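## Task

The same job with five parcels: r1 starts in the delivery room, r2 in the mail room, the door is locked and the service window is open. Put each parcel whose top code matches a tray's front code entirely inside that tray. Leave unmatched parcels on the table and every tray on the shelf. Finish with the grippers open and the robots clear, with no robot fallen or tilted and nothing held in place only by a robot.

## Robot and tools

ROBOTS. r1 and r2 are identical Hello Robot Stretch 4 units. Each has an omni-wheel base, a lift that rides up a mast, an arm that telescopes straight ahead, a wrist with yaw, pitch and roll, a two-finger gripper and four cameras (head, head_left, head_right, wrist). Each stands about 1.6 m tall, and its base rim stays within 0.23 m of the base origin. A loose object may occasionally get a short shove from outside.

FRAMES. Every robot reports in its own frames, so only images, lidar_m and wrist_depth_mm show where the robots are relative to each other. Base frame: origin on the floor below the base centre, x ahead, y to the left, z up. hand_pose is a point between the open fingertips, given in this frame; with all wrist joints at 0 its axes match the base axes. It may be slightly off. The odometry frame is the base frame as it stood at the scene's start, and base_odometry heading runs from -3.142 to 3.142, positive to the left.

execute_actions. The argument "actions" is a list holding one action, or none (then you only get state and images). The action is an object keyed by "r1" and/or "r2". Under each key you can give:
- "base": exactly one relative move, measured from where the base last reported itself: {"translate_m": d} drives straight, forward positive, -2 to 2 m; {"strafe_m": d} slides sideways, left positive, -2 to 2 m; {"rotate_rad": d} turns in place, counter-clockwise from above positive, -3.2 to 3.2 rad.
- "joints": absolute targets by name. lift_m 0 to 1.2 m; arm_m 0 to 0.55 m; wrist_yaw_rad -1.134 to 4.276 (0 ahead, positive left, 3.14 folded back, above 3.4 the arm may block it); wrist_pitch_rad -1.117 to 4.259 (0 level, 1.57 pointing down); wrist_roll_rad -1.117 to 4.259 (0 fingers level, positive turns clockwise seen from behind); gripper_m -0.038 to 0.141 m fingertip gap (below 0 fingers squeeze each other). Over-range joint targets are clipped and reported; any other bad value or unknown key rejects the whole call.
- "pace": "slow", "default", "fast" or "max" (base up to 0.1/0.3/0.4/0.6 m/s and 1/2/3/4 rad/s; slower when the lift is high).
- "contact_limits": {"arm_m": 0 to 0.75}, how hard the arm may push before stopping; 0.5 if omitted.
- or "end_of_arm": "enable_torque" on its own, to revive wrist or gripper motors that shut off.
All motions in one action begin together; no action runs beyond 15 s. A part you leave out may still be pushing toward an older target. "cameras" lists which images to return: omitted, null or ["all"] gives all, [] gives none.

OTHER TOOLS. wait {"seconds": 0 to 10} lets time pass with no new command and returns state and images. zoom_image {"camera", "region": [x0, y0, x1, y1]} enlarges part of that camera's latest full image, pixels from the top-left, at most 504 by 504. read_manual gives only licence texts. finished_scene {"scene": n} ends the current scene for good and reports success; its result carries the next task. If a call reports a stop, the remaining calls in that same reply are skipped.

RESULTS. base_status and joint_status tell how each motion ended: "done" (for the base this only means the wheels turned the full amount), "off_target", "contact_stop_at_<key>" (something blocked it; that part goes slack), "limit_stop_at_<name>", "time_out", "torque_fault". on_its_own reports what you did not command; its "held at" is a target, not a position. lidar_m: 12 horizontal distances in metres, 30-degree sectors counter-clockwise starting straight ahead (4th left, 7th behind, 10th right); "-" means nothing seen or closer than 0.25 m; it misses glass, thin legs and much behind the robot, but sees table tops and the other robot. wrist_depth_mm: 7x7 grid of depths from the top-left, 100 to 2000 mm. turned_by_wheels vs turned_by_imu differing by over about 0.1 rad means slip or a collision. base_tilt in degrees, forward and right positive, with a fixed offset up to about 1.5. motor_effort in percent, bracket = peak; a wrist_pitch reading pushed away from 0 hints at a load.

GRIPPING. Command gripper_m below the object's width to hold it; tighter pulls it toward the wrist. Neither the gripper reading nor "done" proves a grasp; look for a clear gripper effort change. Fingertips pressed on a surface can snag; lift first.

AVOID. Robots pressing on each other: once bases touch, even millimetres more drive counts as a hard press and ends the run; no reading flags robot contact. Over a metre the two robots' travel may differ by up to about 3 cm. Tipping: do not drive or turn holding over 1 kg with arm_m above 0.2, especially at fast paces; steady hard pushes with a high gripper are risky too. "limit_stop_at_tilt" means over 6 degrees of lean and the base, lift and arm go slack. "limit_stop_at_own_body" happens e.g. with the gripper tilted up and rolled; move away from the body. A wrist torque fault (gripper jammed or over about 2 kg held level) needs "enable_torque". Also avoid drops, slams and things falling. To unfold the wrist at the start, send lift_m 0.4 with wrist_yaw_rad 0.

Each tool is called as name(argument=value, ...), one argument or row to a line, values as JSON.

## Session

execute_actions(
  actions=[],
)

Scene clock: 0.00 s.
r1.base_odometry: x=+0.000 y=+0.000 heading=+0.000 (m, m, rad; r1's odometry frame)
r1.turned_by_wheels: +0.000 (rad since the last result)
r1.turned_by_imu: +0.000 (rad since the last result)
r1.base_tilt: forward=-0.3 right=+0.6 (deg)
r1.lidar_m: 1.49 1.66 3.42 1.13 0.84 0.81 0.83 0.71 0.63 0.70 0.95 2.51
r1.base_status: not commanded
r1.joint_positions: lift_m=+0.265 arm_m=-0.001 wrist_yaw_rad=+3.053 wrist_pitch_rad=-0.001 wrist_roll_rad=-0.009 gripper_m=+0.057
r1.joint_status: not commanded
r1.motor_effort: lift_m=+21 arm_m=-1 wrist_yaw_rad=+0 wrist_pitch_rad=-5 wrist_roll_rad=+1 gripper_m=-4 wheel_0=+0 wheel_1=+1 wheel_2=+0 (%)
r1.hand_pose: x=-0.1099 y=+0.1126 z=+0.4440 quat_wxyz=(+0.044, +0.000, -0.005, +0.999) (m; r1's base frame)
r1.wrist_depth_mm: 142 144 1138 1025 931 831 768 / 109 143 1118 1025 904 831 759 / 108 142 1060 1025 904 820 768 / 116 141 1060 1008 891 831 759 / 139 946 1098 1008 904 820 768 / 778 991 1042 991 854 798 732 / 788 917 1042 960 842 788 741
r2.base_odometry: x=+0.000 y=+0.000 heading=+0.000 (m, m, rad; r2's odometry frame)
r2.turned_by_wheels: +0.000 (rad since the last result)
r2.turned_by_imu: +0.000 (rad since the last result)
r2.base_tilt: forward=+0.0 right=+0.3 (deg)
r2.lidar_m: 1.74 0.99 0.71 0.72 0.96 1.62 2.42 2.75 3.00 3.00 2.80 2.31
r2.base_status: not commanded
r2.joint_positions: lift_m=+0.286 arm_m=+0.002 wrist_yaw_rad=+3.084 wrist_pitch_rad=+0.006 wrist_roll_rad=+0.010 gripper_m=+0.057
r2.joint_status: not commanded
r2.motor_effort: lift_m=+20 arm_m=-1 wrist_yaw_rad=+2 wrist_pitch_rad=-8 wrist_roll_rad=+0 gripper_m=-3 wheel_0=+0 wheel_1=+0 wheel_2=+0 (%)
r2.hand_pose: x=-0.1099 y=+0.1038 z=+0.4622 quat_wxyz=(+0.029, -0.003, +0.005, +1.000) (m; r2's base frame)
r2.wrist_depth_mm: - 139 - - - - 1537 / - 125 217 - - - 1464 / 108 141 220 - - - 1430 / 140 165 - - - - 1430 / - - - - - - 1397 / 1397 1464 1255 1366 198 1499 1336 / 1008 960 1098 - 1098 1008 1060
pictures: r1_head_camera, r1_head_left_camera, r1_head_right_camera, r1_wrist_camera, r2_head_camera, r2_head_left_camera, r2_head_right_camera, r2_wrist_camera
Images, in order (width x height): r1_head_camera 420x560, r1_head_left_camera 420x672, r1_head_right_camera 420x672, r1_wrist_camera 616x392, r2_head_camera 420x560, r2_head_left_camera 420x672, r2_head_right_camera 420x672, r2_wrist_camera 616x392.

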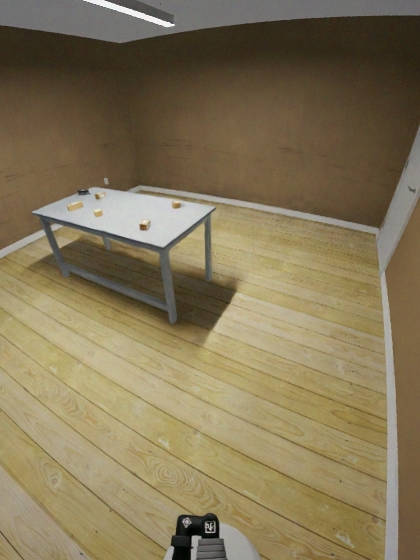

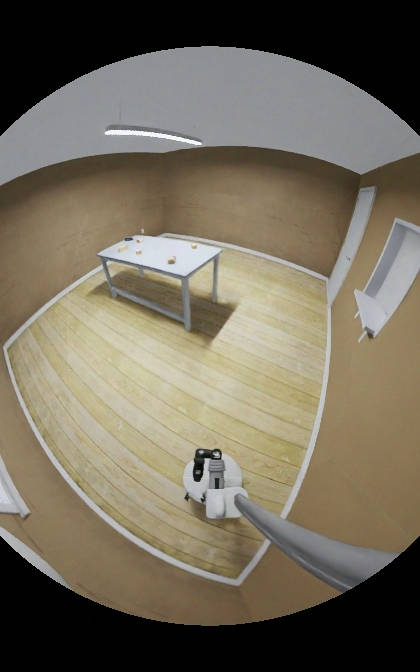

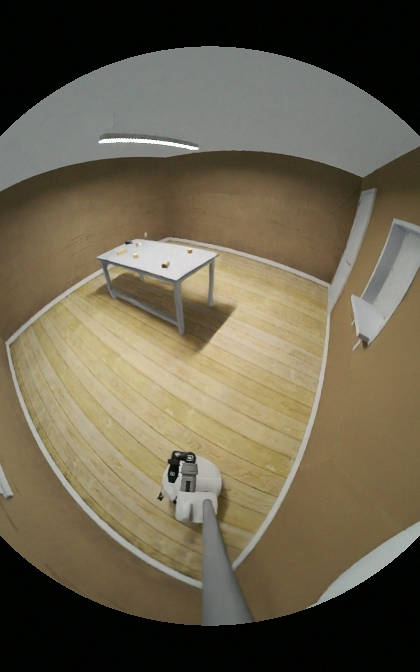

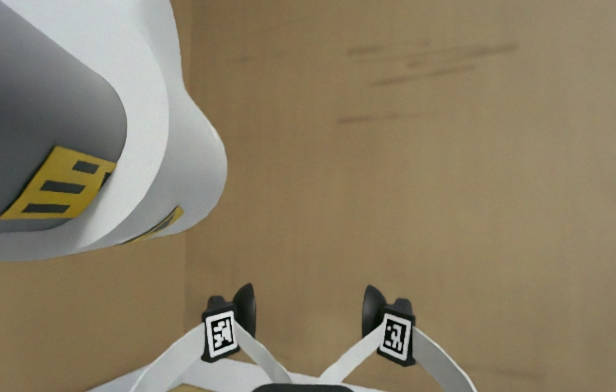

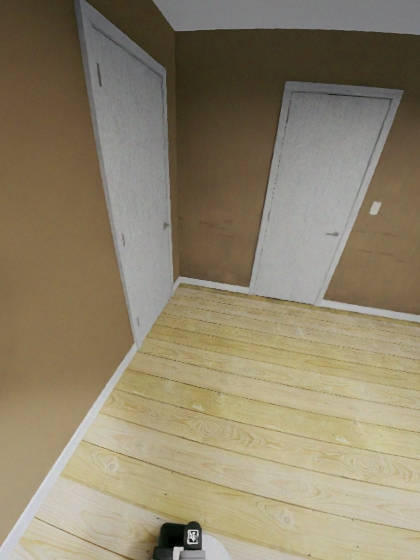

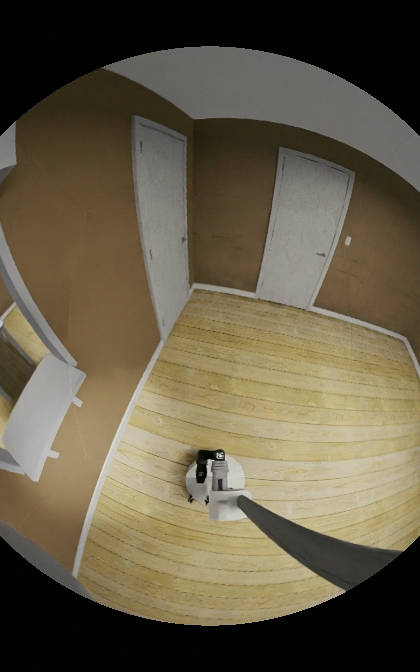

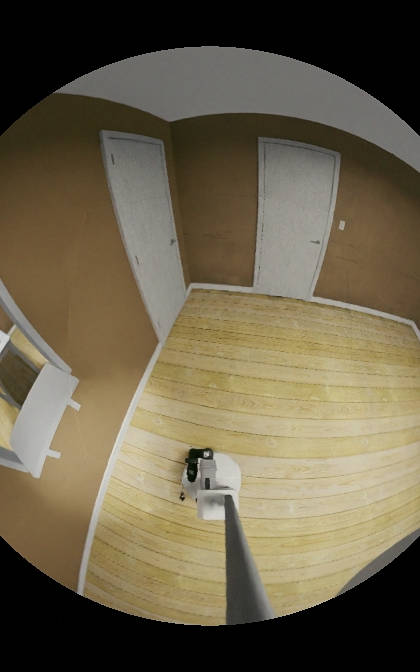

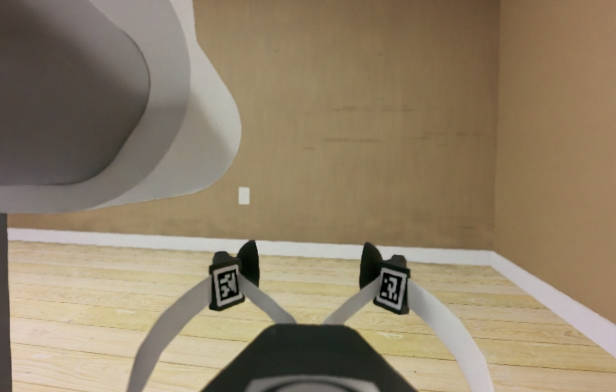

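zoom_image(
  camera="r1_head_camera",
  region=[20, 170, 230, 270],
)

Region (20, 170, 230, 270) of r1_head_camera's 420x560 image, scaled by 2.400, with more detail than that image has; it fills the top 240 rows of this view, and the rest is white.

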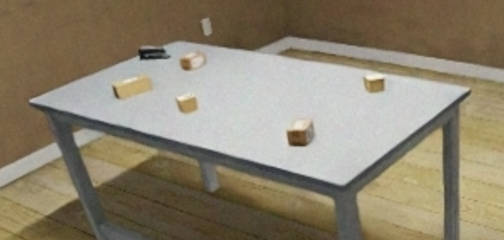

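execute_actions(
  actions=[
    {"r1": {"base": {"rotate_rad": 0.528}, "pace": "max"}, "r2": {"base": {"rotate_rad": -1.806}, "pace": "max"}},
  ],
  cameras=["r1_head_camera", "r2_head_camera"],
)

Scene clock: 49.23 s.
r1.base_odometry: x=+0.000 y=+0.000 heading=+0.528 (m, m, rad; r1's odometry frame)
r1.turned_by_wheels: +0.528 (rad since the last result)
r1.turned_by_imu: +0.519 (rad since the last result)
r1.base_tilt: forward=-0.3 right=+0.6 (deg)
r1.lidar_m: 1.64 3.38 1.14 0.87 0.79 0.84 0.70 0.66 0.71 0.99 2.60 1.51
r1.base_status: done
r1.joint_positions: lift_m=+0.265 arm_m=-0.001 wrist_yaw_rad=+3.053 wrist_pitch_rad=-0.001 wrist_roll_rad=-0.009 gripper_m=+0.057
r1.joint_status: not commanded
r1.motor_effort: lift_m=+21(21) arm_m=-1(1) wrist_yaw_rad=+1(2) wrist_pitch_rad=-5(5) wrist_roll_rad=-1(1) gripper_m=-5(2) wheel_0=-3(8) wheel_1=+1(11) wheel_2=+1(10) (%)
r1.hand_pose: x=-0.1099 y=+0.1126 z=+0.4440 quat_wxyz=(+0.044, +0.000, -0.005, +0.999) (m; r1's base frame)
r1.wrist_depth_mm: 142 144 891 1025 1098 866 750 / 108 143 878 1025 1098 878 741 / 107 142 878 1025 1098 878 741 / 116 141 866 1025 1078 866 732 / 139 750 878 1008 1078 866 723 / 683 759 820 1008 976 866 732 / 683 741 831 960 960 820 715
r2.base_odometry: x=+0.000 y=+0.000 heading=-1.806 (m, m, rad; r2's odometry frame)
r2.turned_by_wheels: -1.806 (rad since the last result)
r2.turned_by_imu: -1.820 (rad since the last result)
r2.base_tilt: forward=+0.0 right=+0.3 (deg)
r2.lidar_m: 2.98 3.35 2.38 2.31 1.21 0.77 0.73 0.75 1.17 2.42 2.48 3.44
r2.base_status: done
r2.joint_positions: lift_m=+0.286 arm_m=+0.002 wrist_yaw_rad=+3.084 wrist_pitch_rad=+0.006 wrist_roll_rad=+0.010 gripper_m=+0.057
r2.joint_status: not commanded
r2.motor_effort: lift_m=+21(20) arm_m=-1(1) wrist_yaw_rad=+2(2) wrist_pitch_rad=-9(7) wrist_roll_rad=+0(1) gripper_m=-3(4) wheel_0=+1(8) wheel_1=+0(10) wheel_2=-1(9) (%)
r2.hand_pose: x=-0.1099 y=+0.1038 z=+0.4622 quat_wxyz=(+0.029, -0.003, +0.005, +1.000) (m; r2's base frame)
r2.wrist_depth_mm: - 139 854 904 960 960 991 / - 125 217 960 960 976 991 / 108 141 220 960 976 976 1008 / 140 165 946 960 976 991 991 / 946 946 960 960 976 991 1008 / 931 946 960 960 198 991 1008 / 946 931 946 - 976 991 1008
pictures: r1_head_camera, r2_head_camera
Images, in order (width x height): r1_head_camera 420x560, r2_head_camera 420x560.

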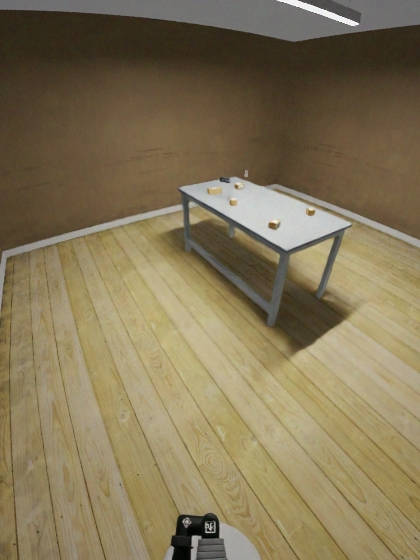

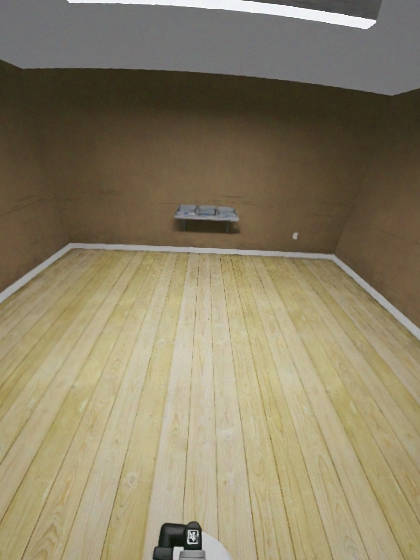

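execute_actions(
  actions=[
    {"r1": {"base": {"translate_m": 1.58}, "joints": {"lift_m": 1.0, "wrist_yaw_rad": 0, "gripper_m": 0.14}, "pace": "max"}, "r2": {"base": {"translate_m": 1.55}, "joints": {"lift_m": 0.7, "wrist_yaw_rad": 0, "arm_m": 0.4, "gripper_m": 0.12}, "pace": "max"}},
  ],
  cameras=["r1_head_camera", "r2_head_camera", "r2_wrist_camera"],
)

Scene clock: 64.37 s.
r1.base_odometry: x=+1.365 y=+0.796 heading=+0.528 (m, m, rad; r1's odometry frame)
r1.turned_by_wheels: +0.000 (rad since the last result)
r1.turned_by_imu: -0.003 (rad since the last result)
r1.base_tilt: forward=-0.3 right=+0.7 (deg)
r1.lidar_m: 0.49 2.26 2.33 1.71 1.58 1.66 2.14 1.96 0.52 0.36 0.34 0.35
r1.base_status: done
r1.joint_positions: lift_m=+1.000 arm_m=-0.001 wrist_yaw_rad=+0.000 wrist_pitch_rad=-0.001 wrist_roll_rad=-0.009 gripper_m=+0.140
r1.joint_status: all done
r1.motor_effort: lift_m=+22(29) arm_m=-1(1) wrist_yaw_rad=+0(4) wrist_pitch_rad=-5(6) wrist_roll_rad=-1(1) gripper_m=-2(6) wheel_0=+1(12) wheel_1=+0(8) wheel_2=+0(15) (%)
r1.hand_pose: x=+0.4582 y=-0.0874 z=+1.1784 quat_wxyz=(+1.000, -0.005, -0.001, +0.000) (m; r1's base frame)
r1.wrist_depth_mm: 1756 1983 - - - - - / 1808 1983 - - - - - / 1756 1983 - - - - - / 1808 1863 - - - - - / 1756 1921 - - - - - / 1756 1863 - - - - - / 1756 1863 - 155 1042 - -
r2.base_odometry: x=-0.361 y=-1.507 heading=-1.806 (m, m, rad; r2's odometry frame)
r2.turned_by_wheels: +0.000 (rad since the last result)
r2.turned_by_imu: +0.005 (rad since the last result)
r2.base_tilt: forward=+0.1 right=+0.3 (deg)
r2.lidar_m: 1.41 1.52 2.43 2.33 2.39 2.52 2.37 2.50 2.49 2.40 2.49 1.50
r2.base_status: done
r2.joint_positions: lift_m=+0.700 arm_m=+0.399 wrist_yaw_rad=+0.000 wrist_pitch_rad=+0.006 wrist_roll_rad=+0.010 gripper_m=+0.120
r2.joint_status: all done
r2.motor_effort: lift_m=+22(26) arm_m=+4(7) wrist_yaw_rad=+2(8) wrist_pitch_rad=-9(8) wrist_roll_rad=+1(1) gripper_m=-2(3) wheel_0=-2(7) wheel_1=-2(11) wheel_2=+1(10) (%)
r2.hand_pose: x=+0.8586 y=-0.0873 z=+0.8763 quat_wxyz=(+1.000, +0.005, +0.003, +0.000) (m; r2's base frame)
r2.wrist_depth_mm: 1255 1255 1255 1255 1229 1229 1229 / 1255 1255 1229 1255 1229 1229 1255 / 1255 1255 1255 1255 1229 1255 1255 / 1281 1255 1255 1281 1255 1255 1255 / 1281 891 891 904 878 1255 1255 / 1308 1255 1281 1255 1255 1255 1281 / 1281 1308 1281 - 1281 1255 1281
pictures: r1_head_camera, r2_head_camera, r2_wrist_camera
Images, in order (width x height): r1_head_camera 420x560, r2_head_camera 420x560, r2_wrist_camera 616x392.

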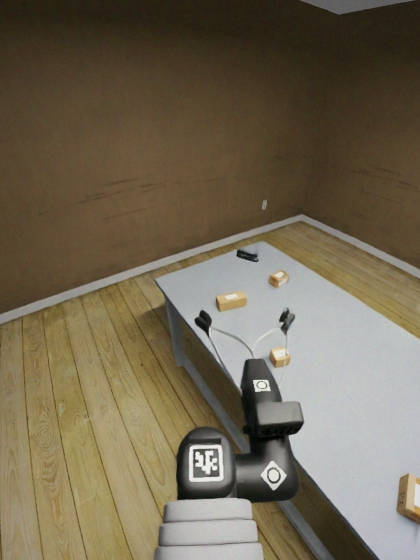

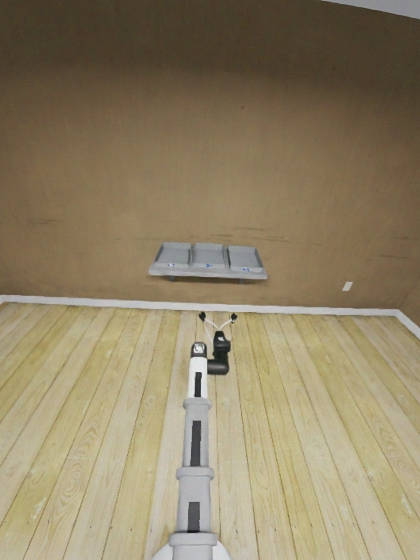

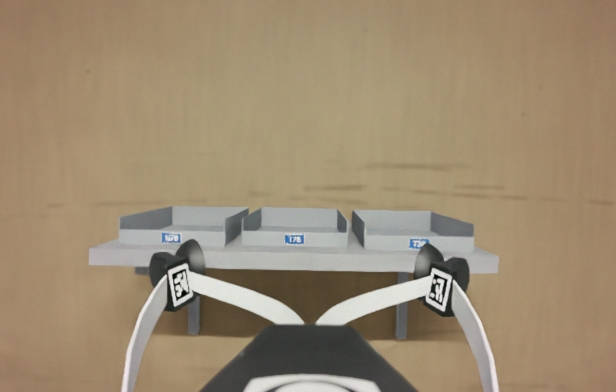

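zoom_image(
  camera="r2_wrist_camera",
  region=[150, 225, 450, 260],
)

zoom_image(
  camera="r2_head_camera",
  region=[150, 250, 265, 280],
)

Region (150, 225, 450, 260) of r2_wrist_camera's 616x392 image, scaled by 1.680; it fills the top 59 rows of this view, and the rest is white.

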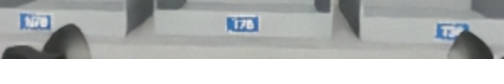

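Region (150, 250, 265, 280) of r2_head_camera's 420x560 image, scaled by 4.383, with more detail than that image has; it fills the top 131 rows of this view, and the rest is white.

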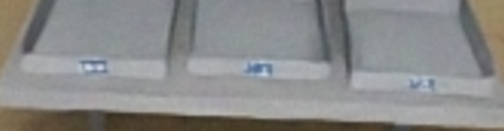

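execute_actions(
  actions=[
    {"r1": {"base": {"rotate_rad": -1.04}, "joints": {"wrist_pitch_rad": 1.3, "arm_m": 0.22, "lift_m": 0.99}, "pace": "fast"}, "r2": {"base": {"translate_m": 0.2}, "joints": {"lift_m": 0.58, "arm_m": 0.545, "gripper_m": 0.0}, "pace": "fast"}},
  ],
  cameras=["r1_head_camera", "r1_wrist_camera", "r2_wrist_camera"],
)

Scene clock: 84.80 s.
r1.base_odometry: x=+1.365 y=+0.796 heading=-0.512 (m, m, rad; r1's odometry frame)
r1.turned_by_wheels: -1.039 (rad since the last result)
r1.turned_by_imu: -1.022 (rad since the last result)
r1.base_tilt: forward=-0.3 right=+0.7 (deg)
r1.lidar_m: 0.32 0.36 0.50 2.25 2.32 1.69 1.63 1.69 2.13 2.01 0.51 0.35
r1.base_status: done
r1.joint_positions: lift_m=+0.990 arm_m=+0.219 wrist_yaw_rad=+0.000 wrist_pitch_rad=+1.300 wrist_roll_rad=-0.009 gripper_m=+0.140
r1.joint_status: all done
r1.motor_effort: lift_m=+18(21) arm_m=+4(5) wrist_yaw_rad=+1(0) wrist_pitch_rad=-1(3) wrist_roll_rad=-1(1) gripper_m=+2(0) wheel_0=+4(8) wheel_1=+2(7) wheel_2=+1(8) (%)
r1.hand_pose: x=+0.4673 y=-0.0874 z=+0.8905 quat_wxyz=(+0.796, -0.004, +0.605, +0.003) (m; r1's base frame)
r1.wrist_depth_mm: 436 436 436 433 433 430 430 / 415 415 413 410 413 410 407 / 397 392 394 392 389 392 389 / 379 379 375 375 370 373 370 / 359 359 357 355 309 355 353 / 345 340 345 340 340 334 340 / 330 325 324 155 324 322 325
r2.base_odometry: x=-0.408 y=-1.702 heading=-1.806 (m, m, rad; r2's odometry frame)
r2.turned_by_wheels: +0.000 (rad since the last result)
r2.turned_by_imu: +0.001 (rad since the last result)
r2.base_tilt: forward=+0.0 right=+0.3 (deg)
r2.lidar_m: 1.22 1.30 2.44 2.33 2.44 2.68 2.60 2.72 2.52 2.41 2.41 1.29
r2.base_status: done
r2.joint_positions: lift_m=+0.580 arm_m=+0.544 wrist_yaw_rad=+0.000 wrist_pitch_rad=+0.006 wrist_roll_rad=+0.010 gripper_m=+0.000
r2.joint_status: all done
r2.motor_effort: lift_m=+17(24) arm_m=+4(8) wrist_yaw_rad=+2(3) wrist_pitch_rad=-7(8) wrist_roll_rad=+0(0) gripper_m=-7(6) wheel_0=+1(4) wheel_1=+1(8) wheel_2=+1(10) (%)
r2.hand_pose: x=+1.0036 y=-0.0874 z=+0.7567 quat_wxyz=(+1.000, +0.005, +0.003, +0.000) (m; r2's base frame)
r2.wrist_depth_mm: 917 917 904 904 904 917 904 / 931 917 917 917 904 917 904 / 904 917 917 931 917 917 931 / 539 544 559 554 580 525 525 / 931 931 917 484 931 917 723 / 931 931 180 191 185 931 931 / 946 946 960 - 946 946 946
pictures: r1_head_camera, r1_wrist_camera, r2_wrist_camera
Images, in order (width x height): r1_head_camera 420x560, r1_wrist_camera 616x392, r2_wrist_camera 616x392.

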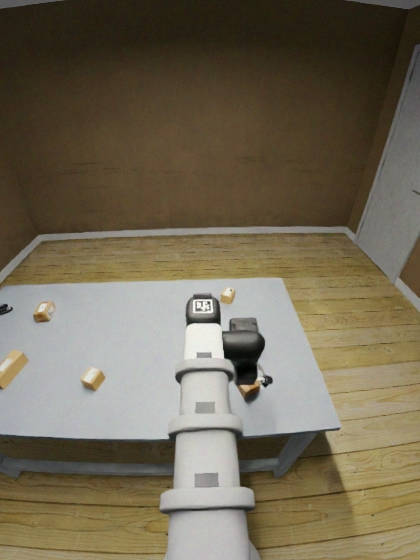

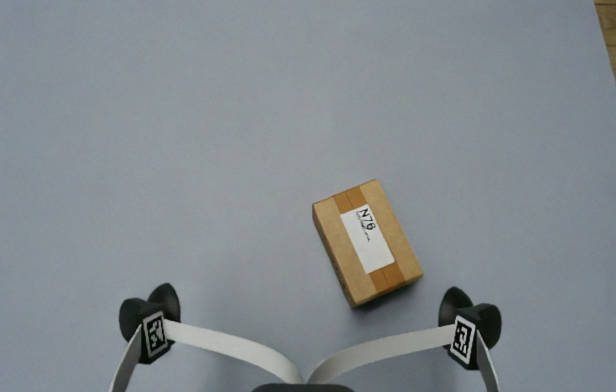

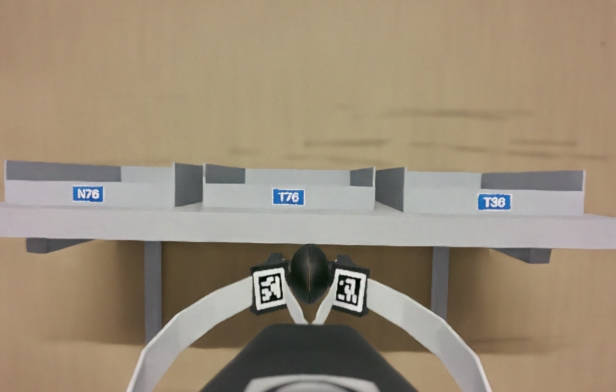

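execute_actions(
  actions=[],
)

Scene clock: 116.37 s.
r1.base_odometry: x=+1.365 y=+0.796 heading=-0.512 (m, m, rad; r1's odometry frame)
r1.turned_by_wheels: +0.000 (rad since the last result)
r1.turned_by_imu: +0.000 (rad since the last result)
r1.base_tilt: forward=-0.3 right=+0.6 (deg)
r1.lidar_m: 0.34 0.36 0.47 2.26 2.32 1.67 1.61 1.68 2.13 2.00 0.52 0.35
r1.base_status: done
r1.joint_positions: lift_m=+0.990 arm_m=+0.219 wrist_yaw_rad=+0.000 wrist_pitch_rad=+1.300 wrist_roll_rad=-0.009 gripper_m=+0.140
r1.joint_status: all done
r1.motor_effort: lift_m=+18(21) arm_m=+4(5) wrist_yaw_rad=+1(0) wrist_pitch_rad=-1(3) wrist_roll_rad=-1(1) gripper_m=+3(0) wheel_0=+4(8) wheel_1=+2(7) wheel_2=+1(8) (%)
r1.hand_pose: x=+0.4673 y=-0.0874 z=+0.8905 quat_wxyz=(+0.796, -0.004, +0.605, +0.003) (m; r1's base frame)
r1.wrist_depth_mm: 439 439 436 433 433 433 433 / 418 418 415 413 410 410 407 / 397 399 394 394 392 389 387 / 377 377 375 373 368 373 370 / 362 357 359 355 310 355 355 / 345 340 343 343 338 334 338 / 332 325 325 155 324 322 325
r2.base_odometry: x=-0.408 y=-1.702 heading=-1.806 (m, m, rad; r2's odometry frame)
r2.turned_by_wheels: +0.000 (rad since the last result)
r2.turned_by_imu: +0.000 (rad since the last result)
r2.base_tilt: forward=+0.1 right=+0.3 (deg)
r2.lidar_m: 1.25 1.31 2.39 2.32 2.43 2.71 2.59 2.72 2.53 2.41 2.41 1.29
r2.base_status: done
r2.joint_positions: lift_m=+0.580 arm_m=+0.544 wrist_yaw_rad=+0.000 wrist_pitch_rad=+0.006 wrist_roll_rad=+0.010 gripper_m=+0.000
r2.joint_status: all done
r2.motor_effort: lift_m=+17(24) arm_m=+4(8) wrist_yaw_rad=+1(3) wrist_pitch_rad=-9(8) wrist_roll_rad=+0(0) gripper_m=-8(6) wheel_0=+1(4) wheel_1=+1(8) wheel_2=+1(10) (%)
r2.hand_pose: x=+1.0036 y=-0.0874 z=+0.7567 quat_wxyz=(+1.000, +0.005, +0.003, +0.000) (m; r2's base frame)
r2.wrist_depth_mm: 917 891 917 904 891 904 904 / 917 904 931 917 931 904 904 / 931 917 917 917 917 917 917 / 539 539 559 559 574 525 521 / 946 931 931 484 931 904 723 / 960 931 181 191 185 960 931 / 960 946 946 - 931 931 946
pictures: r1_head_camera, r1_head_left_camera, r1_head_right_camera, r1_wrist_camera, r2_head_camera, r2_head_left_camera, r2_head_right_camera, r2_wrist_camera
Images, in order (width x height): r1_head_camera 420x560, r1_head_left_camera 420x672, r1_head_right_camera 420x672, r1_wrist_camera 616x392, r2_head_camera 420x560, r2_head_left_camera 420x672, r2_head_right_camera 420x672, r2_wrist_camera 616x392.

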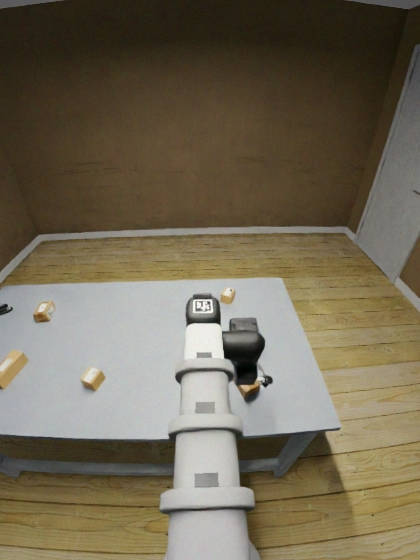

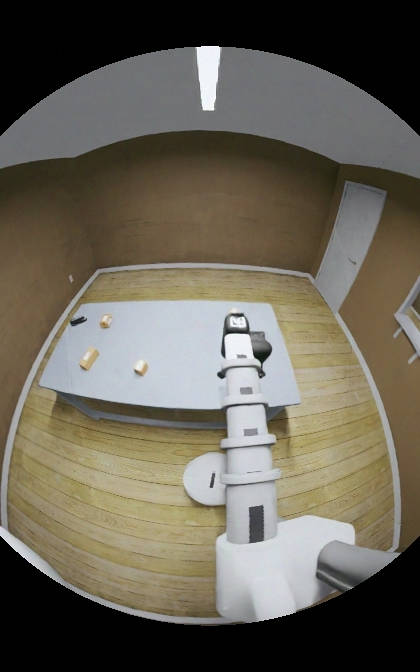

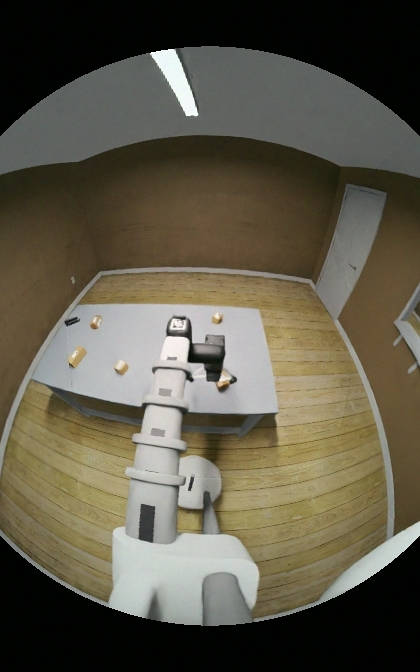

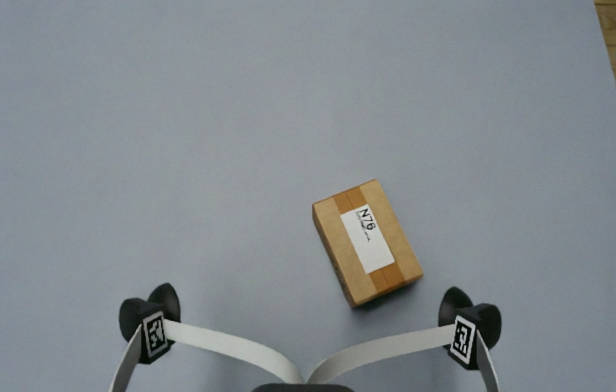

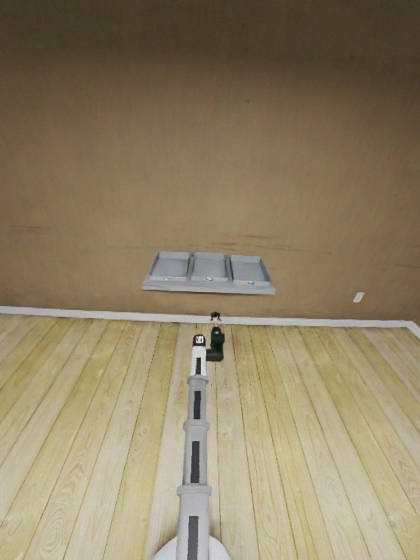

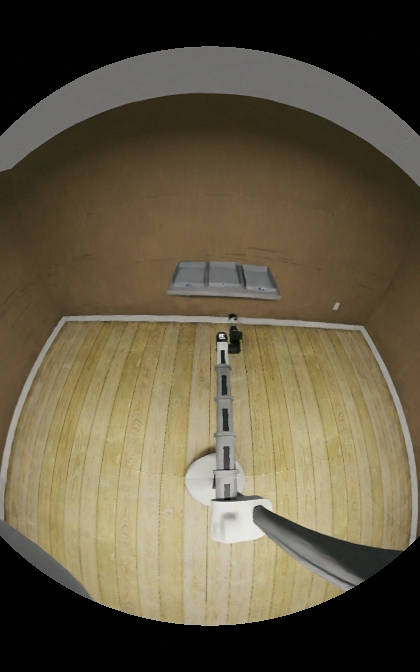

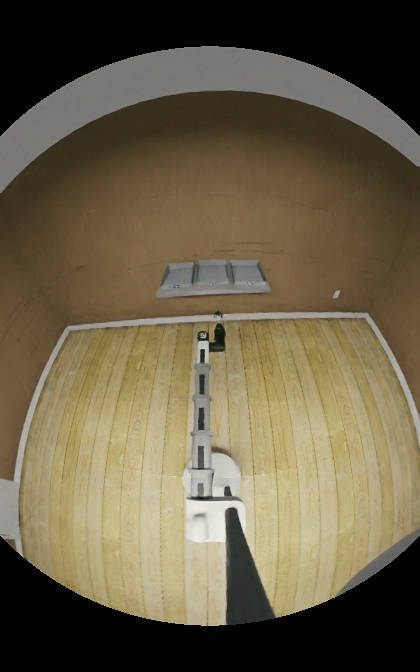

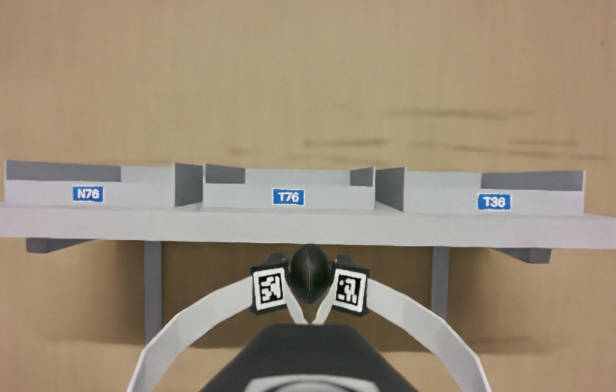

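zoom_image(
  camera="r1_wrist_camera",
  region=[300, 170, 440, 310],
)

zoom_image(
  camera="r2_wrist_camera",
  region=[40, 160, 540, 230],
)

zoom_image(
  camera="r1_head_camera",
  region=[0, 280, 260, 420],
)

Region (300, 170, 440, 310) of r1_wrist_camera's 616x392 image, scaled by 3.600.

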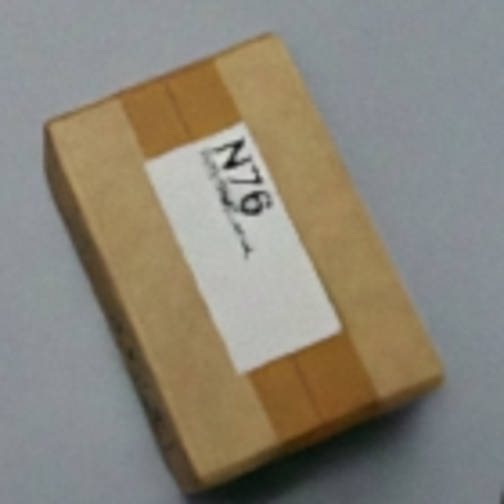

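Region (40, 160, 540, 230) of r2_wrist_camera's 616x392 image, scaled by 1.008; it fills the top 71 rows of this view, and the rest is white.

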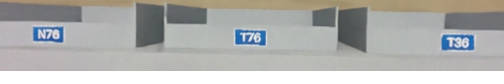

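Region (0, 280, 260, 420) of r1_head_camera's 420x560 image, scaled by 1.938, with more detail than that image has; it fills the top 271 rows of this view, and the rest is white.

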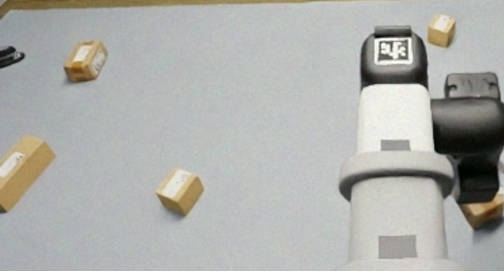

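zoom_image(
  camera="r2_wrist_camera",
  region=[60, 175, 120, 215],
)

zoom_image(
  camera="r1_head_camera",
  region=[70, 355, 120, 400],
)

zoom_image(
  camera="r1_head_camera",
  region=[205, 280, 250, 310],
)

Region (60, 175, 120, 215) of r2_wrist_camera's 616x392 image, scaled by 8.400.

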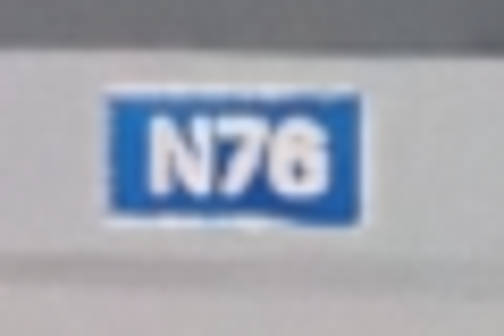

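Region (70, 355, 120, 400) of r1_head_camera's 420x560 image, scaled by 10.080, with more detail than that image has; it fills the top 454 rows of this view, and the rest is white.

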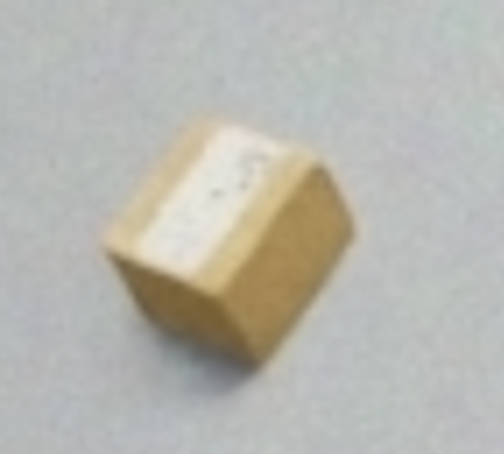

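Region (205, 280, 250, 310) of r1_head_camera's 420x560 image, scaled by 11.200, with more detail than that image has.

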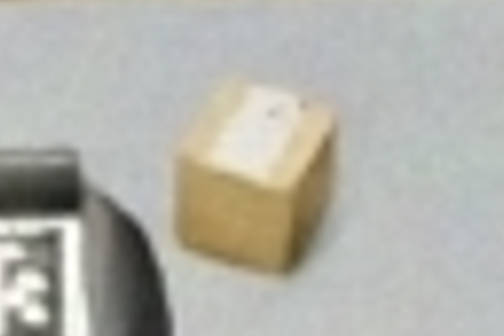

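execute_actions(
  actions=[
    {"r1":{"base":{"strafe_m":-0.089},"joints":{"arm_m":0.242,"wrist_yaw_rad":0.45,"lift_m":0.96,"gripper_m":0.12},"pace":"fast"},"r2":{"base":{"rotate_rad":3.13},"joints":{"arm_m":0.05,"wrist_pitch_rad":1.3,"gripper_m":0.12,"lift_m":0.3},"pace":"max"}},
  ],
  cameras=["r1_wrist_camera","r2_head_camera"],
)

Scene clock: 169.90 s.
r1.base_odometry: x=+1.321 y=+0.719 heading=-0.511 (m, m, rad; r1's odometry frame)
r1.turned_by_wheels: +0.000 (rad since the last result)
r1.turned_by_imu: +0.000 (rad since the last result)
r1.base_tilt: forward=-0.3 right=+0.6 (deg)
r1.lidar_m: 0.31 0.34 0.47 2.34 2.31 1.69 1.61 1.68 2.03 1.91 1.91 0.36
r1.base_status: done
r1.joint_positions: lift_m=+0.960 arm_m=+0.241 wrist_yaw_rad=+0.450 wrist_pitch_rad=+1.300 wrist_roll_rad=-0.009 gripper_m=+0.120
r1.joint_status: all done
r1.motor_effort: lift_m=+17(16) arm_m=+4(5) wrist_yaw_rad=+1(7) wrist_pitch_rad=-1(2) wrist_roll_rad=-1(1) gripper_m=+1(2) wheel_0=+0(11) wheel_1=+1(8) wheel_2=+0(1) (%)
r1.hand_pose: x=+0.5195 y=-0.0452 z=+0.8605 quat_wxyz=(+0.775, -0.139, +0.589, +0.180) (m; r1's base frame)
r1.wrist_depth_mm: 404 404 402 399 397 394 392 / 382 379 377 377 377 375 373 / 362 359 359 357 359 353 351 / 347 345 343 342 340 342 340 / 329 330 327 277 327 325 325 / 317 312 314 266 312 309 310 / 304 300 298 255 296 294 297
r2.base_odometry: x=-0.408 y=-1.702 heading=+1.324 (m, m, rad; r2's odometry frame)
r2.turned_by_wheels: +3.130 (rad since the last result)
r2.turned_by_imu: +3.154 (rad since the last result)
r2.base_tilt: forward=+0.0 right=+0.3 (deg)
r2.lidar_m: 2.49 2.70 2.53 2.42 2.43 1.31 1.22 1.28 2.39 2.30 2.38 2.70
r2.base_status: done
r2.joint_positions: lift_m=+0.300 arm_m=+0.051 wrist_yaw_rad=+0.000 wrist_pitch_rad=+1.301 wrist_roll_rad=+0.010 gripper_m=+0.120
r2.joint_status: all done
r2.motor_effort: lift_m=+20(14) arm_m=-5(8) wrist_yaw_rad=+1(0) wrist_pitch_rad=-1(5) wrist_roll_rad=+0(0) gripper_m=-1(7) wheel_0=+0(8) wheel_1=+1(4) wheel_2=+1(9) (%)
r2.hand_pose: x=+0.2987 y=-0.0874 z=+0.2002 quat_wxyz=(+0.796, +0.004, +0.605, -0.003) (m; r2's base frame)
r2.wrist_depth_mm: 492 492 488 492 492 492 492 / 473 477 473 473 473 477 477 / 455 459 459 455 459 455 459 / 442 442 442 442 442 439 442 / 430 427 427 430 430 427 427 / 415 410 410 410 410 410 413 / 399 399 402 - 402 399 402
pictures: r1_wrist_camera, r2_head_camera
Images, in order (width x height): r1_wrist_camera 616x392, r2_head_camera 420x560.

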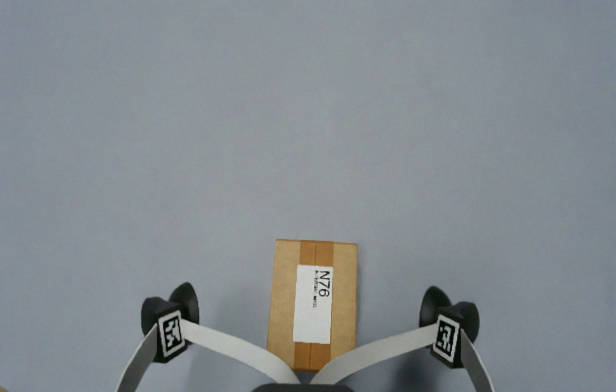

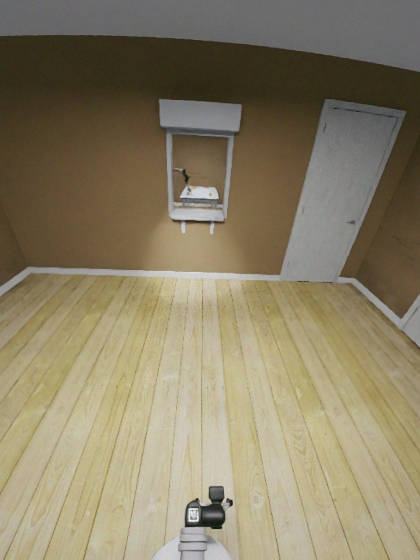

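execute_actions(
  actions=[
    {"r1":{"joints":{"lift_m":0.887},"pace":"fast"},"r2":{"base":{"strafe_m":0.17},"pace":"max"}},
  ],
  cameras=["r1_wrist_camera"],
)

Scene clock: 211.50 s.
r1.base_odometry: x=+1.321 y=+0.719 heading=-0.511 (m, m, rad; r1's odometry frame)
r1.turned_by_wheels: +0.000 (rad since the last result)
r1.turned_by_imu: +0.000 (rad since the last result)
r1.base_tilt: forward=-0.3 right=+0.7 (deg)
r1.lidar_m: 0.32 0.36 0.49 2.34 2.33 1.72 1.61 1.67 2.01 1.92 1.91 0.37
r1.base_status: not commanded
r1.joint_positions: lift_m=+0.887 arm_m=+0.241 wrist_yaw_rad=+0.450 wrist_pitch_rad=+1.300 wrist_roll_rad=-0.009 gripper_m=+0.120
r1.joint_status: all done
r1.motor_effort: lift_m=+18(19) arm_m=+4(4) wrist_yaw_rad=+2(1) wrist_pitch_rad=-1(0) wrist_roll_rad=+0(1) gripper_m=+1(2) wheel_0=+1(1) wheel_1=+1(1) wheel_2=+0(0) (%)
r1.hand_pose: x=+0.5195 y=-0.0452 z=+0.7875 quat_wxyz=(+0.775, -0.139, +0.589, +0.180) (m; r1's base frame)
r1.wrist_depth_mm: 312 312 309 309 307 304 304 / 296 296 294 293 291 289 290 / 282 281 281 278 277 277 276 / 270 268 267 266 265 264 263 / 256 255 255 204 250 253 251 / 245 244 240 195 239 239 240 / 235 232 230 185 229 229 232
r2.base_odometry: x=-0.573 y=-1.660 heading=+1.324 (m, m, rad; r2's odometry frame)
r2.turned_by_wheels: +0.000 (rad since the last result)
r2.turned_by_imu: -0.001 (rad since the last result)
r2.base_tilt: forward=+0.0 right=+0.3 (deg)
r2.lidar_m: 2.47 2.67 2.33 2.26 2.36 1.78 1.24 1.31 2.41 2.48 2.58 2.70
r2.base_status: done
r2.joint_positions: lift_m=+0.300 arm_m=+0.051 wrist_yaw_rad=+0.000 wrist_pitch_rad=+1.301 wrist_roll_rad=+0.010 gripper_m=+0.120
r2.joint_status: not commanded
r2.motor_effort: lift_m=+20(20) arm_m=-5(5) wrist_yaw_rad=+2(2) wrist_pitch_rad=-4(3) wrist_roll_rad=+0(1) gripper_m=+0(2) wheel_0=+2(12) wheel_1=-3(8) wheel_2=+0(2) (%)
r2.hand_pose: x=+0.2987 y=-0.0874 z=+0.2002 quat_wxyz=(+0.796, +0.004, +0.605, -0.003) (m; r2's base frame)
r2.wrist_depth_mm: 492 496 496 492 492 492 492 / 477 473 477 477 473 477 477 / 459 455 459 455 459 459 459 / 439 439 442 442 442 442 442 / 427 424 424 430 427 427 433 / 415 407 410 413 410 413 415 / 402 397 404 - 402 399 402
pictures: r1_wrist_camera
Images, in order (width x height): r1_wrist_camera 616x392.

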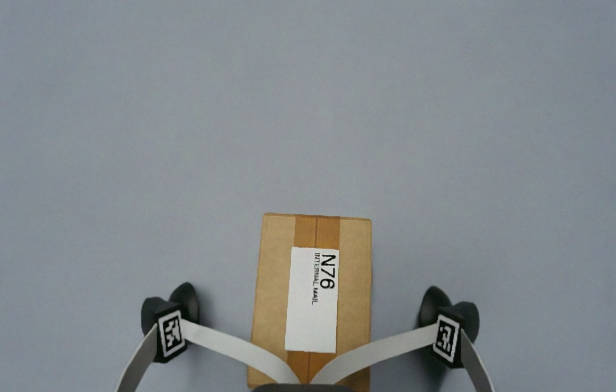

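execute_actions(
  actions=[
    {"r1":{"joints":{"gripper_m":0.015},"pace":"fast"}},
  ],
  cameras=[],
)

execute_actions(
  actions=[
    {"r1":{"joints":{"lift_m":1.0,"arm_m":0.5,"wrist_yaw_rad":0.0},"pace":"fast"}},
  ],
  cameras=["r1_wrist_camera"],
)

Scene clock: 219.60 s.
r1.base_odometry: x=+1.321 y=+0.719 heading=-0.511 (m, m, rad; r1's odometry frame)
r1.turned_by_wheels: +0.000 (rad since the last result)
r1.turned_by_imu: +0.000 (rad since the last result)
r1.base_tilt: forward=-0.3 right=+0.6 (deg)
r1.lidar_m: 0.33 0.36 0.51 2.32 2.30 1.71 1.60 1.68 2.01 1.92 1.92 0.36
r1.base_status: not commanded
r1.joint_positions: lift_m=+0.887 arm_m=+0.241 wrist_yaw_rad=+0.450 wrist_pitch_rad=+1.300 wrist_roll_rad=-0.009 gripper_m=+0.016
r1.joint_status: all done
r1.motor_effort: lift_m=+18(18) arm_m=+4(4) wrist_yaw_rad=+2(1) wrist_pitch_rad=-1(1) wrist_roll_rad=-2(0) gripper_m=-26(27) wheel_0=+1(1) wheel_1=+1(1) wheel_2=+0(0) (%)
r1.hand_pose: x=+0.5195 y=-0.0452 z=+0.7875 quat_wxyz=(+0.775, -0.139, +0.589, +0.180) (m; r1's base frame)
r1.wrist_depth_mm: 312 312 309 310 307 307 303 / 297 296 293 293 291 290 289 / 281 282 278 278 278 276 276 / 267 267 265 266 264 264 263 / 256 256 255 191 252 252 251 / 246 245 204 183 195 241 241 / 236 165 178 175 178 229 231
r2.base_odometry: x=-0.573 y=-1.660 heading=+1.324 (m, m, rad; r2's odometry frame)
r2.turned_by_wheels: +0.000 (rad since the last result)
r2.turned_by_imu: -0.001 (rad since the last result)
r2.base_tilt: forward=+0.0 right=+0.4 (deg)
r2.lidar_m: 2.46 2.67 2.36 2.26 2.30 1.79 1.24 1.29 2.41 2.48 2.58 2.67
r2.base_status: not commanded
r2.joint_positions: lift_m=+0.300 arm_m=+0.051 wrist_yaw_rad=+0.000 wrist_pitch_rad=+1.301 wrist_roll_rad=+0.010 gripper_m=+0.120
r2.joint_status: not commanded
r2.motor_effort: lift_m=+20(20) arm_m=-5(5) wrist_yaw_rad=+1(2) wrist_pitch_rad=-2(2) wrist_roll_rad=+0(0) gripper_m=-1(0) wheel_0=+2(2) wheel_1=-2(2) wheel_2=+0(0) (%)
r2.hand_pose: x=+0.2987 y=-0.0874 z=+0.2002 quat_wxyz=(+0.796, +0.004, +0.605, -0.003) (m; r2's base frame)
r2.wrist_depth_mm: 496 496 496 492 492 492 496 / 473 477 473 473 473 473 477 / 455 459 459 459 455 455 459 / 442 442 439 445 442 442 442 / 427 427 427 424 427 427 427 / 413 410 410 413 410 413 413 / 399 397 402 - 402 402 402
pictures: none
No camera images: the call's "cameras" was empty. Leave "cameras" out to get every camera's image.

Scene clock: 221.20 s.
r1.base_odometry: x=+1.321 y=+0.719 heading=-0.511 (m, m, rad; r1's odometry frame)
r1.turned_by_wheels: +0.000 (rad since the last result)
r1.turned_by_imu: +0.000 (rad since the last result)
r1.base_tilt: forward=-0.3 right=+0.6 (deg)
r1.lidar_m: 0.33 0.34 0.52 2.33 2.32 1.72 1.61 1.67 2.01 1.91 1.91 0.37
r1.base_status: not commanded
r1.joint_positions: lift_m=+1.000 arm_m=+0.499 wrist_yaw_rad=+0.000 wrist_pitch_rad=+1.301 wrist_roll_rad=-0.009 gripper_m=+0.016
r1.joint_status: all done
r1.motor_effort: lift_m=+25(28) arm_m=+4(6) wrist_yaw_rad=+1(4) wrist_pitch_rad=-2(3) wrist_roll_rad=-2(0) gripper_m=-28(27) wheel_0=+1(1) wheel_1=+1(1) wheel_2=+0(0) (%)
r1.hand_pose: x=+0.7471 y=-0.0874 z=+0.8999 quat_wxyz=(+0.796, -0.004, +0.605, +0.003) (m; r1's base frame)
r1.wrist_depth_mm: 452 445 445 442 442 439 1366 / 427 424 421 413 421 418 1281 / 407 407 402 402 402 399 1205 / 384 384 384 382 382 377 1182 / 368 368 366 191 364 364 1098 / 353 353 204 182 196 349 353 / 338 165 179 176 178 330 338
r2.base_odometry: x=-0.573 y=-1.660 heading=+1.324 (m, m, rad; r2's odometry frame)
r2.turned_by_wheels: +0.000 (rad since the last result)
r2.turned_by_imu: +0.000 (rad since the last result)
r2.base_tilt: forward=+0.1 right=+0.2 (deg)
r2.lidar_m: 2.47 2.68 2.33 2.24 2.35 1.79 1.22 1.31 2.41 2.47 2.55 2.70
r2.base_status: not commanded
r2.joint_positions: lift_m=+0.300 arm_m=+0.051 wrist_yaw_rad=+0.000 wrist_pitch_rad=+1.301 wrist_roll_rad=+0.010 gripper_m=+0.120
r2.joint_status: not commanded
r2.motor_effort: lift_m=+20(20) arm_m=-5(5) wrist_yaw_rad=+2(0) wrist_pitch_rad=-2(3) wrist_roll_rad=+1(0) gripper_m=-4(1) wheel_0=+2(2) wheel_1=-2(3) wheel_2=+0(0) (%)
r2.hand_pose: x=+0.2987 y=-0.0874 z=+0.2002 quat_wxyz=(+0.796, +0.004, +0.605, -0.003) (m; r2's base frame)
r2.wrist_depth_mm: 492 500 492 496 492 492 496 / 473 473 473 473 473 477 477 / 459 455 459 462 455 455 459 / 439 442 439 442 442 442 445 / 430 427 427 430 427 427 430 / 413 410 407 410 410 410 413 / 399 397 404 - 404 399 402
pictures: r1_wrist_camera
Images, in order (width x height): r1_wrist_camera 616x392.

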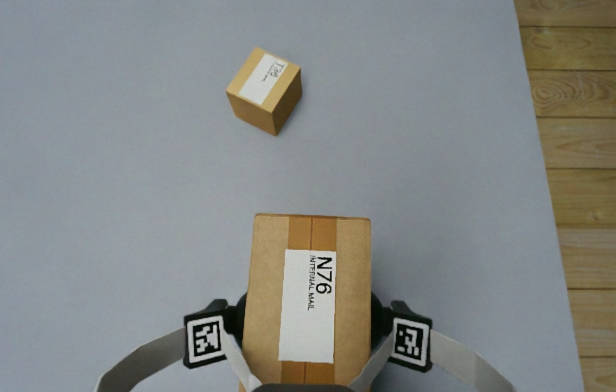

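zoom_image(
  camera="r1_wrist_camera",
  region=[215, 40, 315, 140],
)

Region (215, 40, 315, 140) of r1_wrist_camera's 616x392 image, scaled by 5.040.

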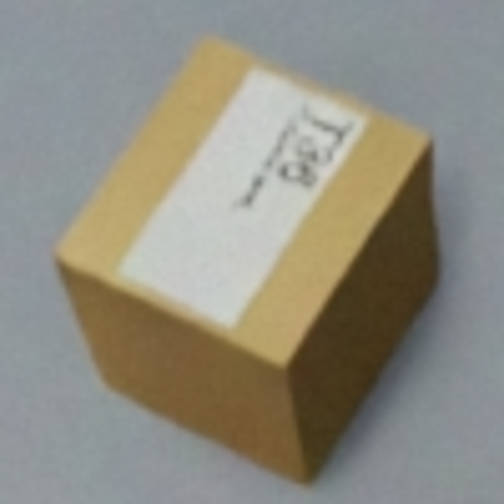

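execute_actions(
  actions=[
    {"r1":{"base":{"strafe_m":-1.17},"joints":{"arm_m":0.08,"lift_m":0.96},"pace":"max"},"r2":{"base":{"translate_m":2.0},"joints":{"lift_m":1.1},"pace":"max"}},
  ],
  cameras=["r2_head_camera","r2_wrist_camera","r1_head_right_camera"],
)

Scene clock: 264.97 s.
r1.base_odometry: x=+0.749 y=-0.302 heading=-0.511 (m, m, rad; r1's odometry frame)
r1.turned_by_wheels: +0.000 (rad since the last result)
r1.turned_by_imu: +0.002 (rad since the last result)
r1.base_tilt: forward=-0.3 right=+0.6 (deg)
r1.lidar_m: 2.91 1.21 0.93 1.42 2.33 1.66 1.60 1.13 0.80 0.77 0.80 0.92
r1.base_status: done
r1.joint_positions: lift_m=+0.960 arm_m=+0.081 wrist_yaw_rad=+0.000 wrist_pitch_rad=+1.301 wrist_roll_rad=-0.009 gripper_m=+0.016
r1.joint_status: all done
r1.motor_effort: lift_m=+20(24) arm_m=-4(5) wrist_yaw_rad=+0(0) wrist_pitch_rad=-2(2) wrist_roll_rad=+1(1) gripper_m=-27(29) wheel_0=+3(12) wheel_1=+0(12) wheel_2=+0(0) (%)
r1.hand_pose: x=+0.3286 y=-0.0874 z=+0.8603 quat_wxyz=(+0.796, -0.004, +0.606, +0.003) (m; r1's base frame)
r1.wrist_depth_mm: 1336 1308 1336 1336 1336 1308 1060 / 1255 1281 1281 1255 1255 1229 1098 / 1205 1205 1205 1182 1205 1205 1042 / 1138 1182 1138 1118 1160 1138 1078 / 1118 1098 1098 191 1078 1098 1042 / 1060 1060 204 183 196 1025 1025 / 1008 166 179 175 178 976 976
r2.base_odometry: x=-0.085 y=+0.279 heading=+1.324 (m, m, rad; r2's odometry frame)
r2.turned_by_wheels: +0.000 (rad since the last result)
r2.turned_by_imu: +0.006 (rad since the last result)
r2.base_tilt: forward=+0.0 right=+0.3 (deg)
r2.lidar_m: 0.47 0.52 0.88 2.25 2.35 3.22 3.80 3.51 2.56 2.24 0.86 0.51
r2.base_status: done
r2.joint_positions: lift_m=+1.100 arm_m=+0.051 wrist_yaw_rad=+0.000 wrist_pitch_rad=+1.301 wrist_roll_rad=+0.010 gripper_m=+0.120
r2.joint_status: all done
r2.motor_effort: lift_m=+23(28) arm_m=-5(5) wrist_yaw_rad=+2(1) wrist_pitch_rad=-4(2) wrist_roll_rad=+0(1) gripper_m=-1(1) wheel_0=-1(9) wheel_1=+0(4) wheel_2=+2(15) (%)
r2.hand_pose: x=+0.2986 y=-0.0874 z=+1.0000 quat_wxyz=(+0.796, +0.004, +0.605, -0.003) (m; r2's base frame)
r2.wrist_depth_mm: 382 379 379 379 377 379 382 / 603 402 399 397 394 389 387 / 854 866 866 842 842 831 831 / 1255 1229 1229 1205 1205 1229 1229 / 1182 1182 1205 1205 1205 1205 1182 / 1160 1160 1025 1118 1160 1160 1160 / 1138 1118 976 - 1138 1138 1118
pictures: r1_head_right_camera, r2_head_camera, r2_wrist_camera
Images, in order (width x height): r1_head_right_camera 420x672, r2_head_camera 420x560, r2_wrist_camera 616x392.

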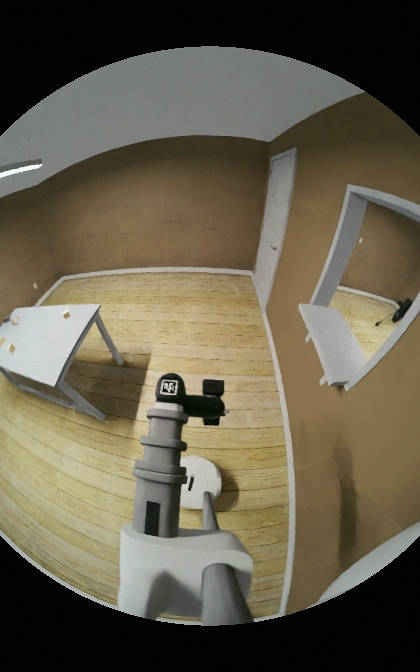

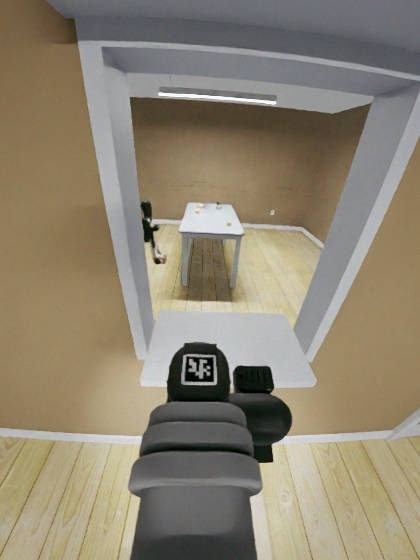

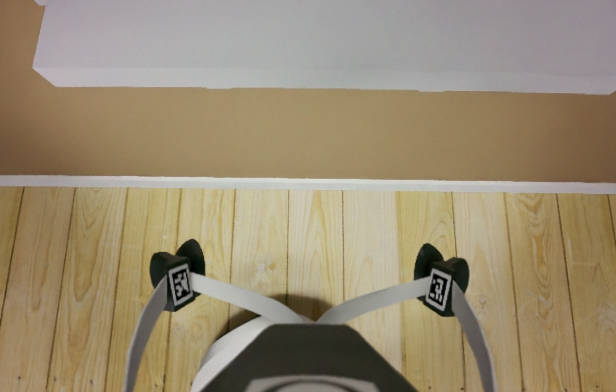

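zoom_image(
  camera="r1_head_right_camera",
  region=[280, 280, 420, 400],
)

Region (280, 280, 420, 400) of r1_head_right_camera's 420x672 image, scaled by 3.600, with more detail than that image has; it fills the top 432 rows of this view, and the rest is white.

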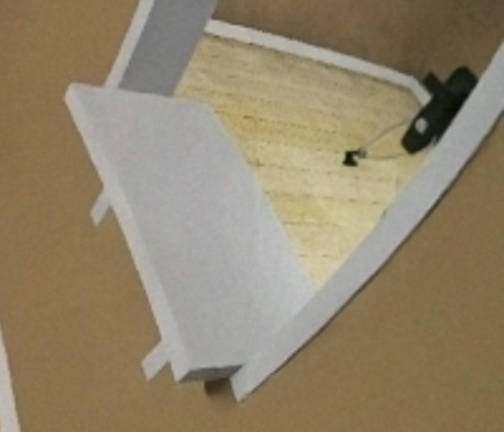

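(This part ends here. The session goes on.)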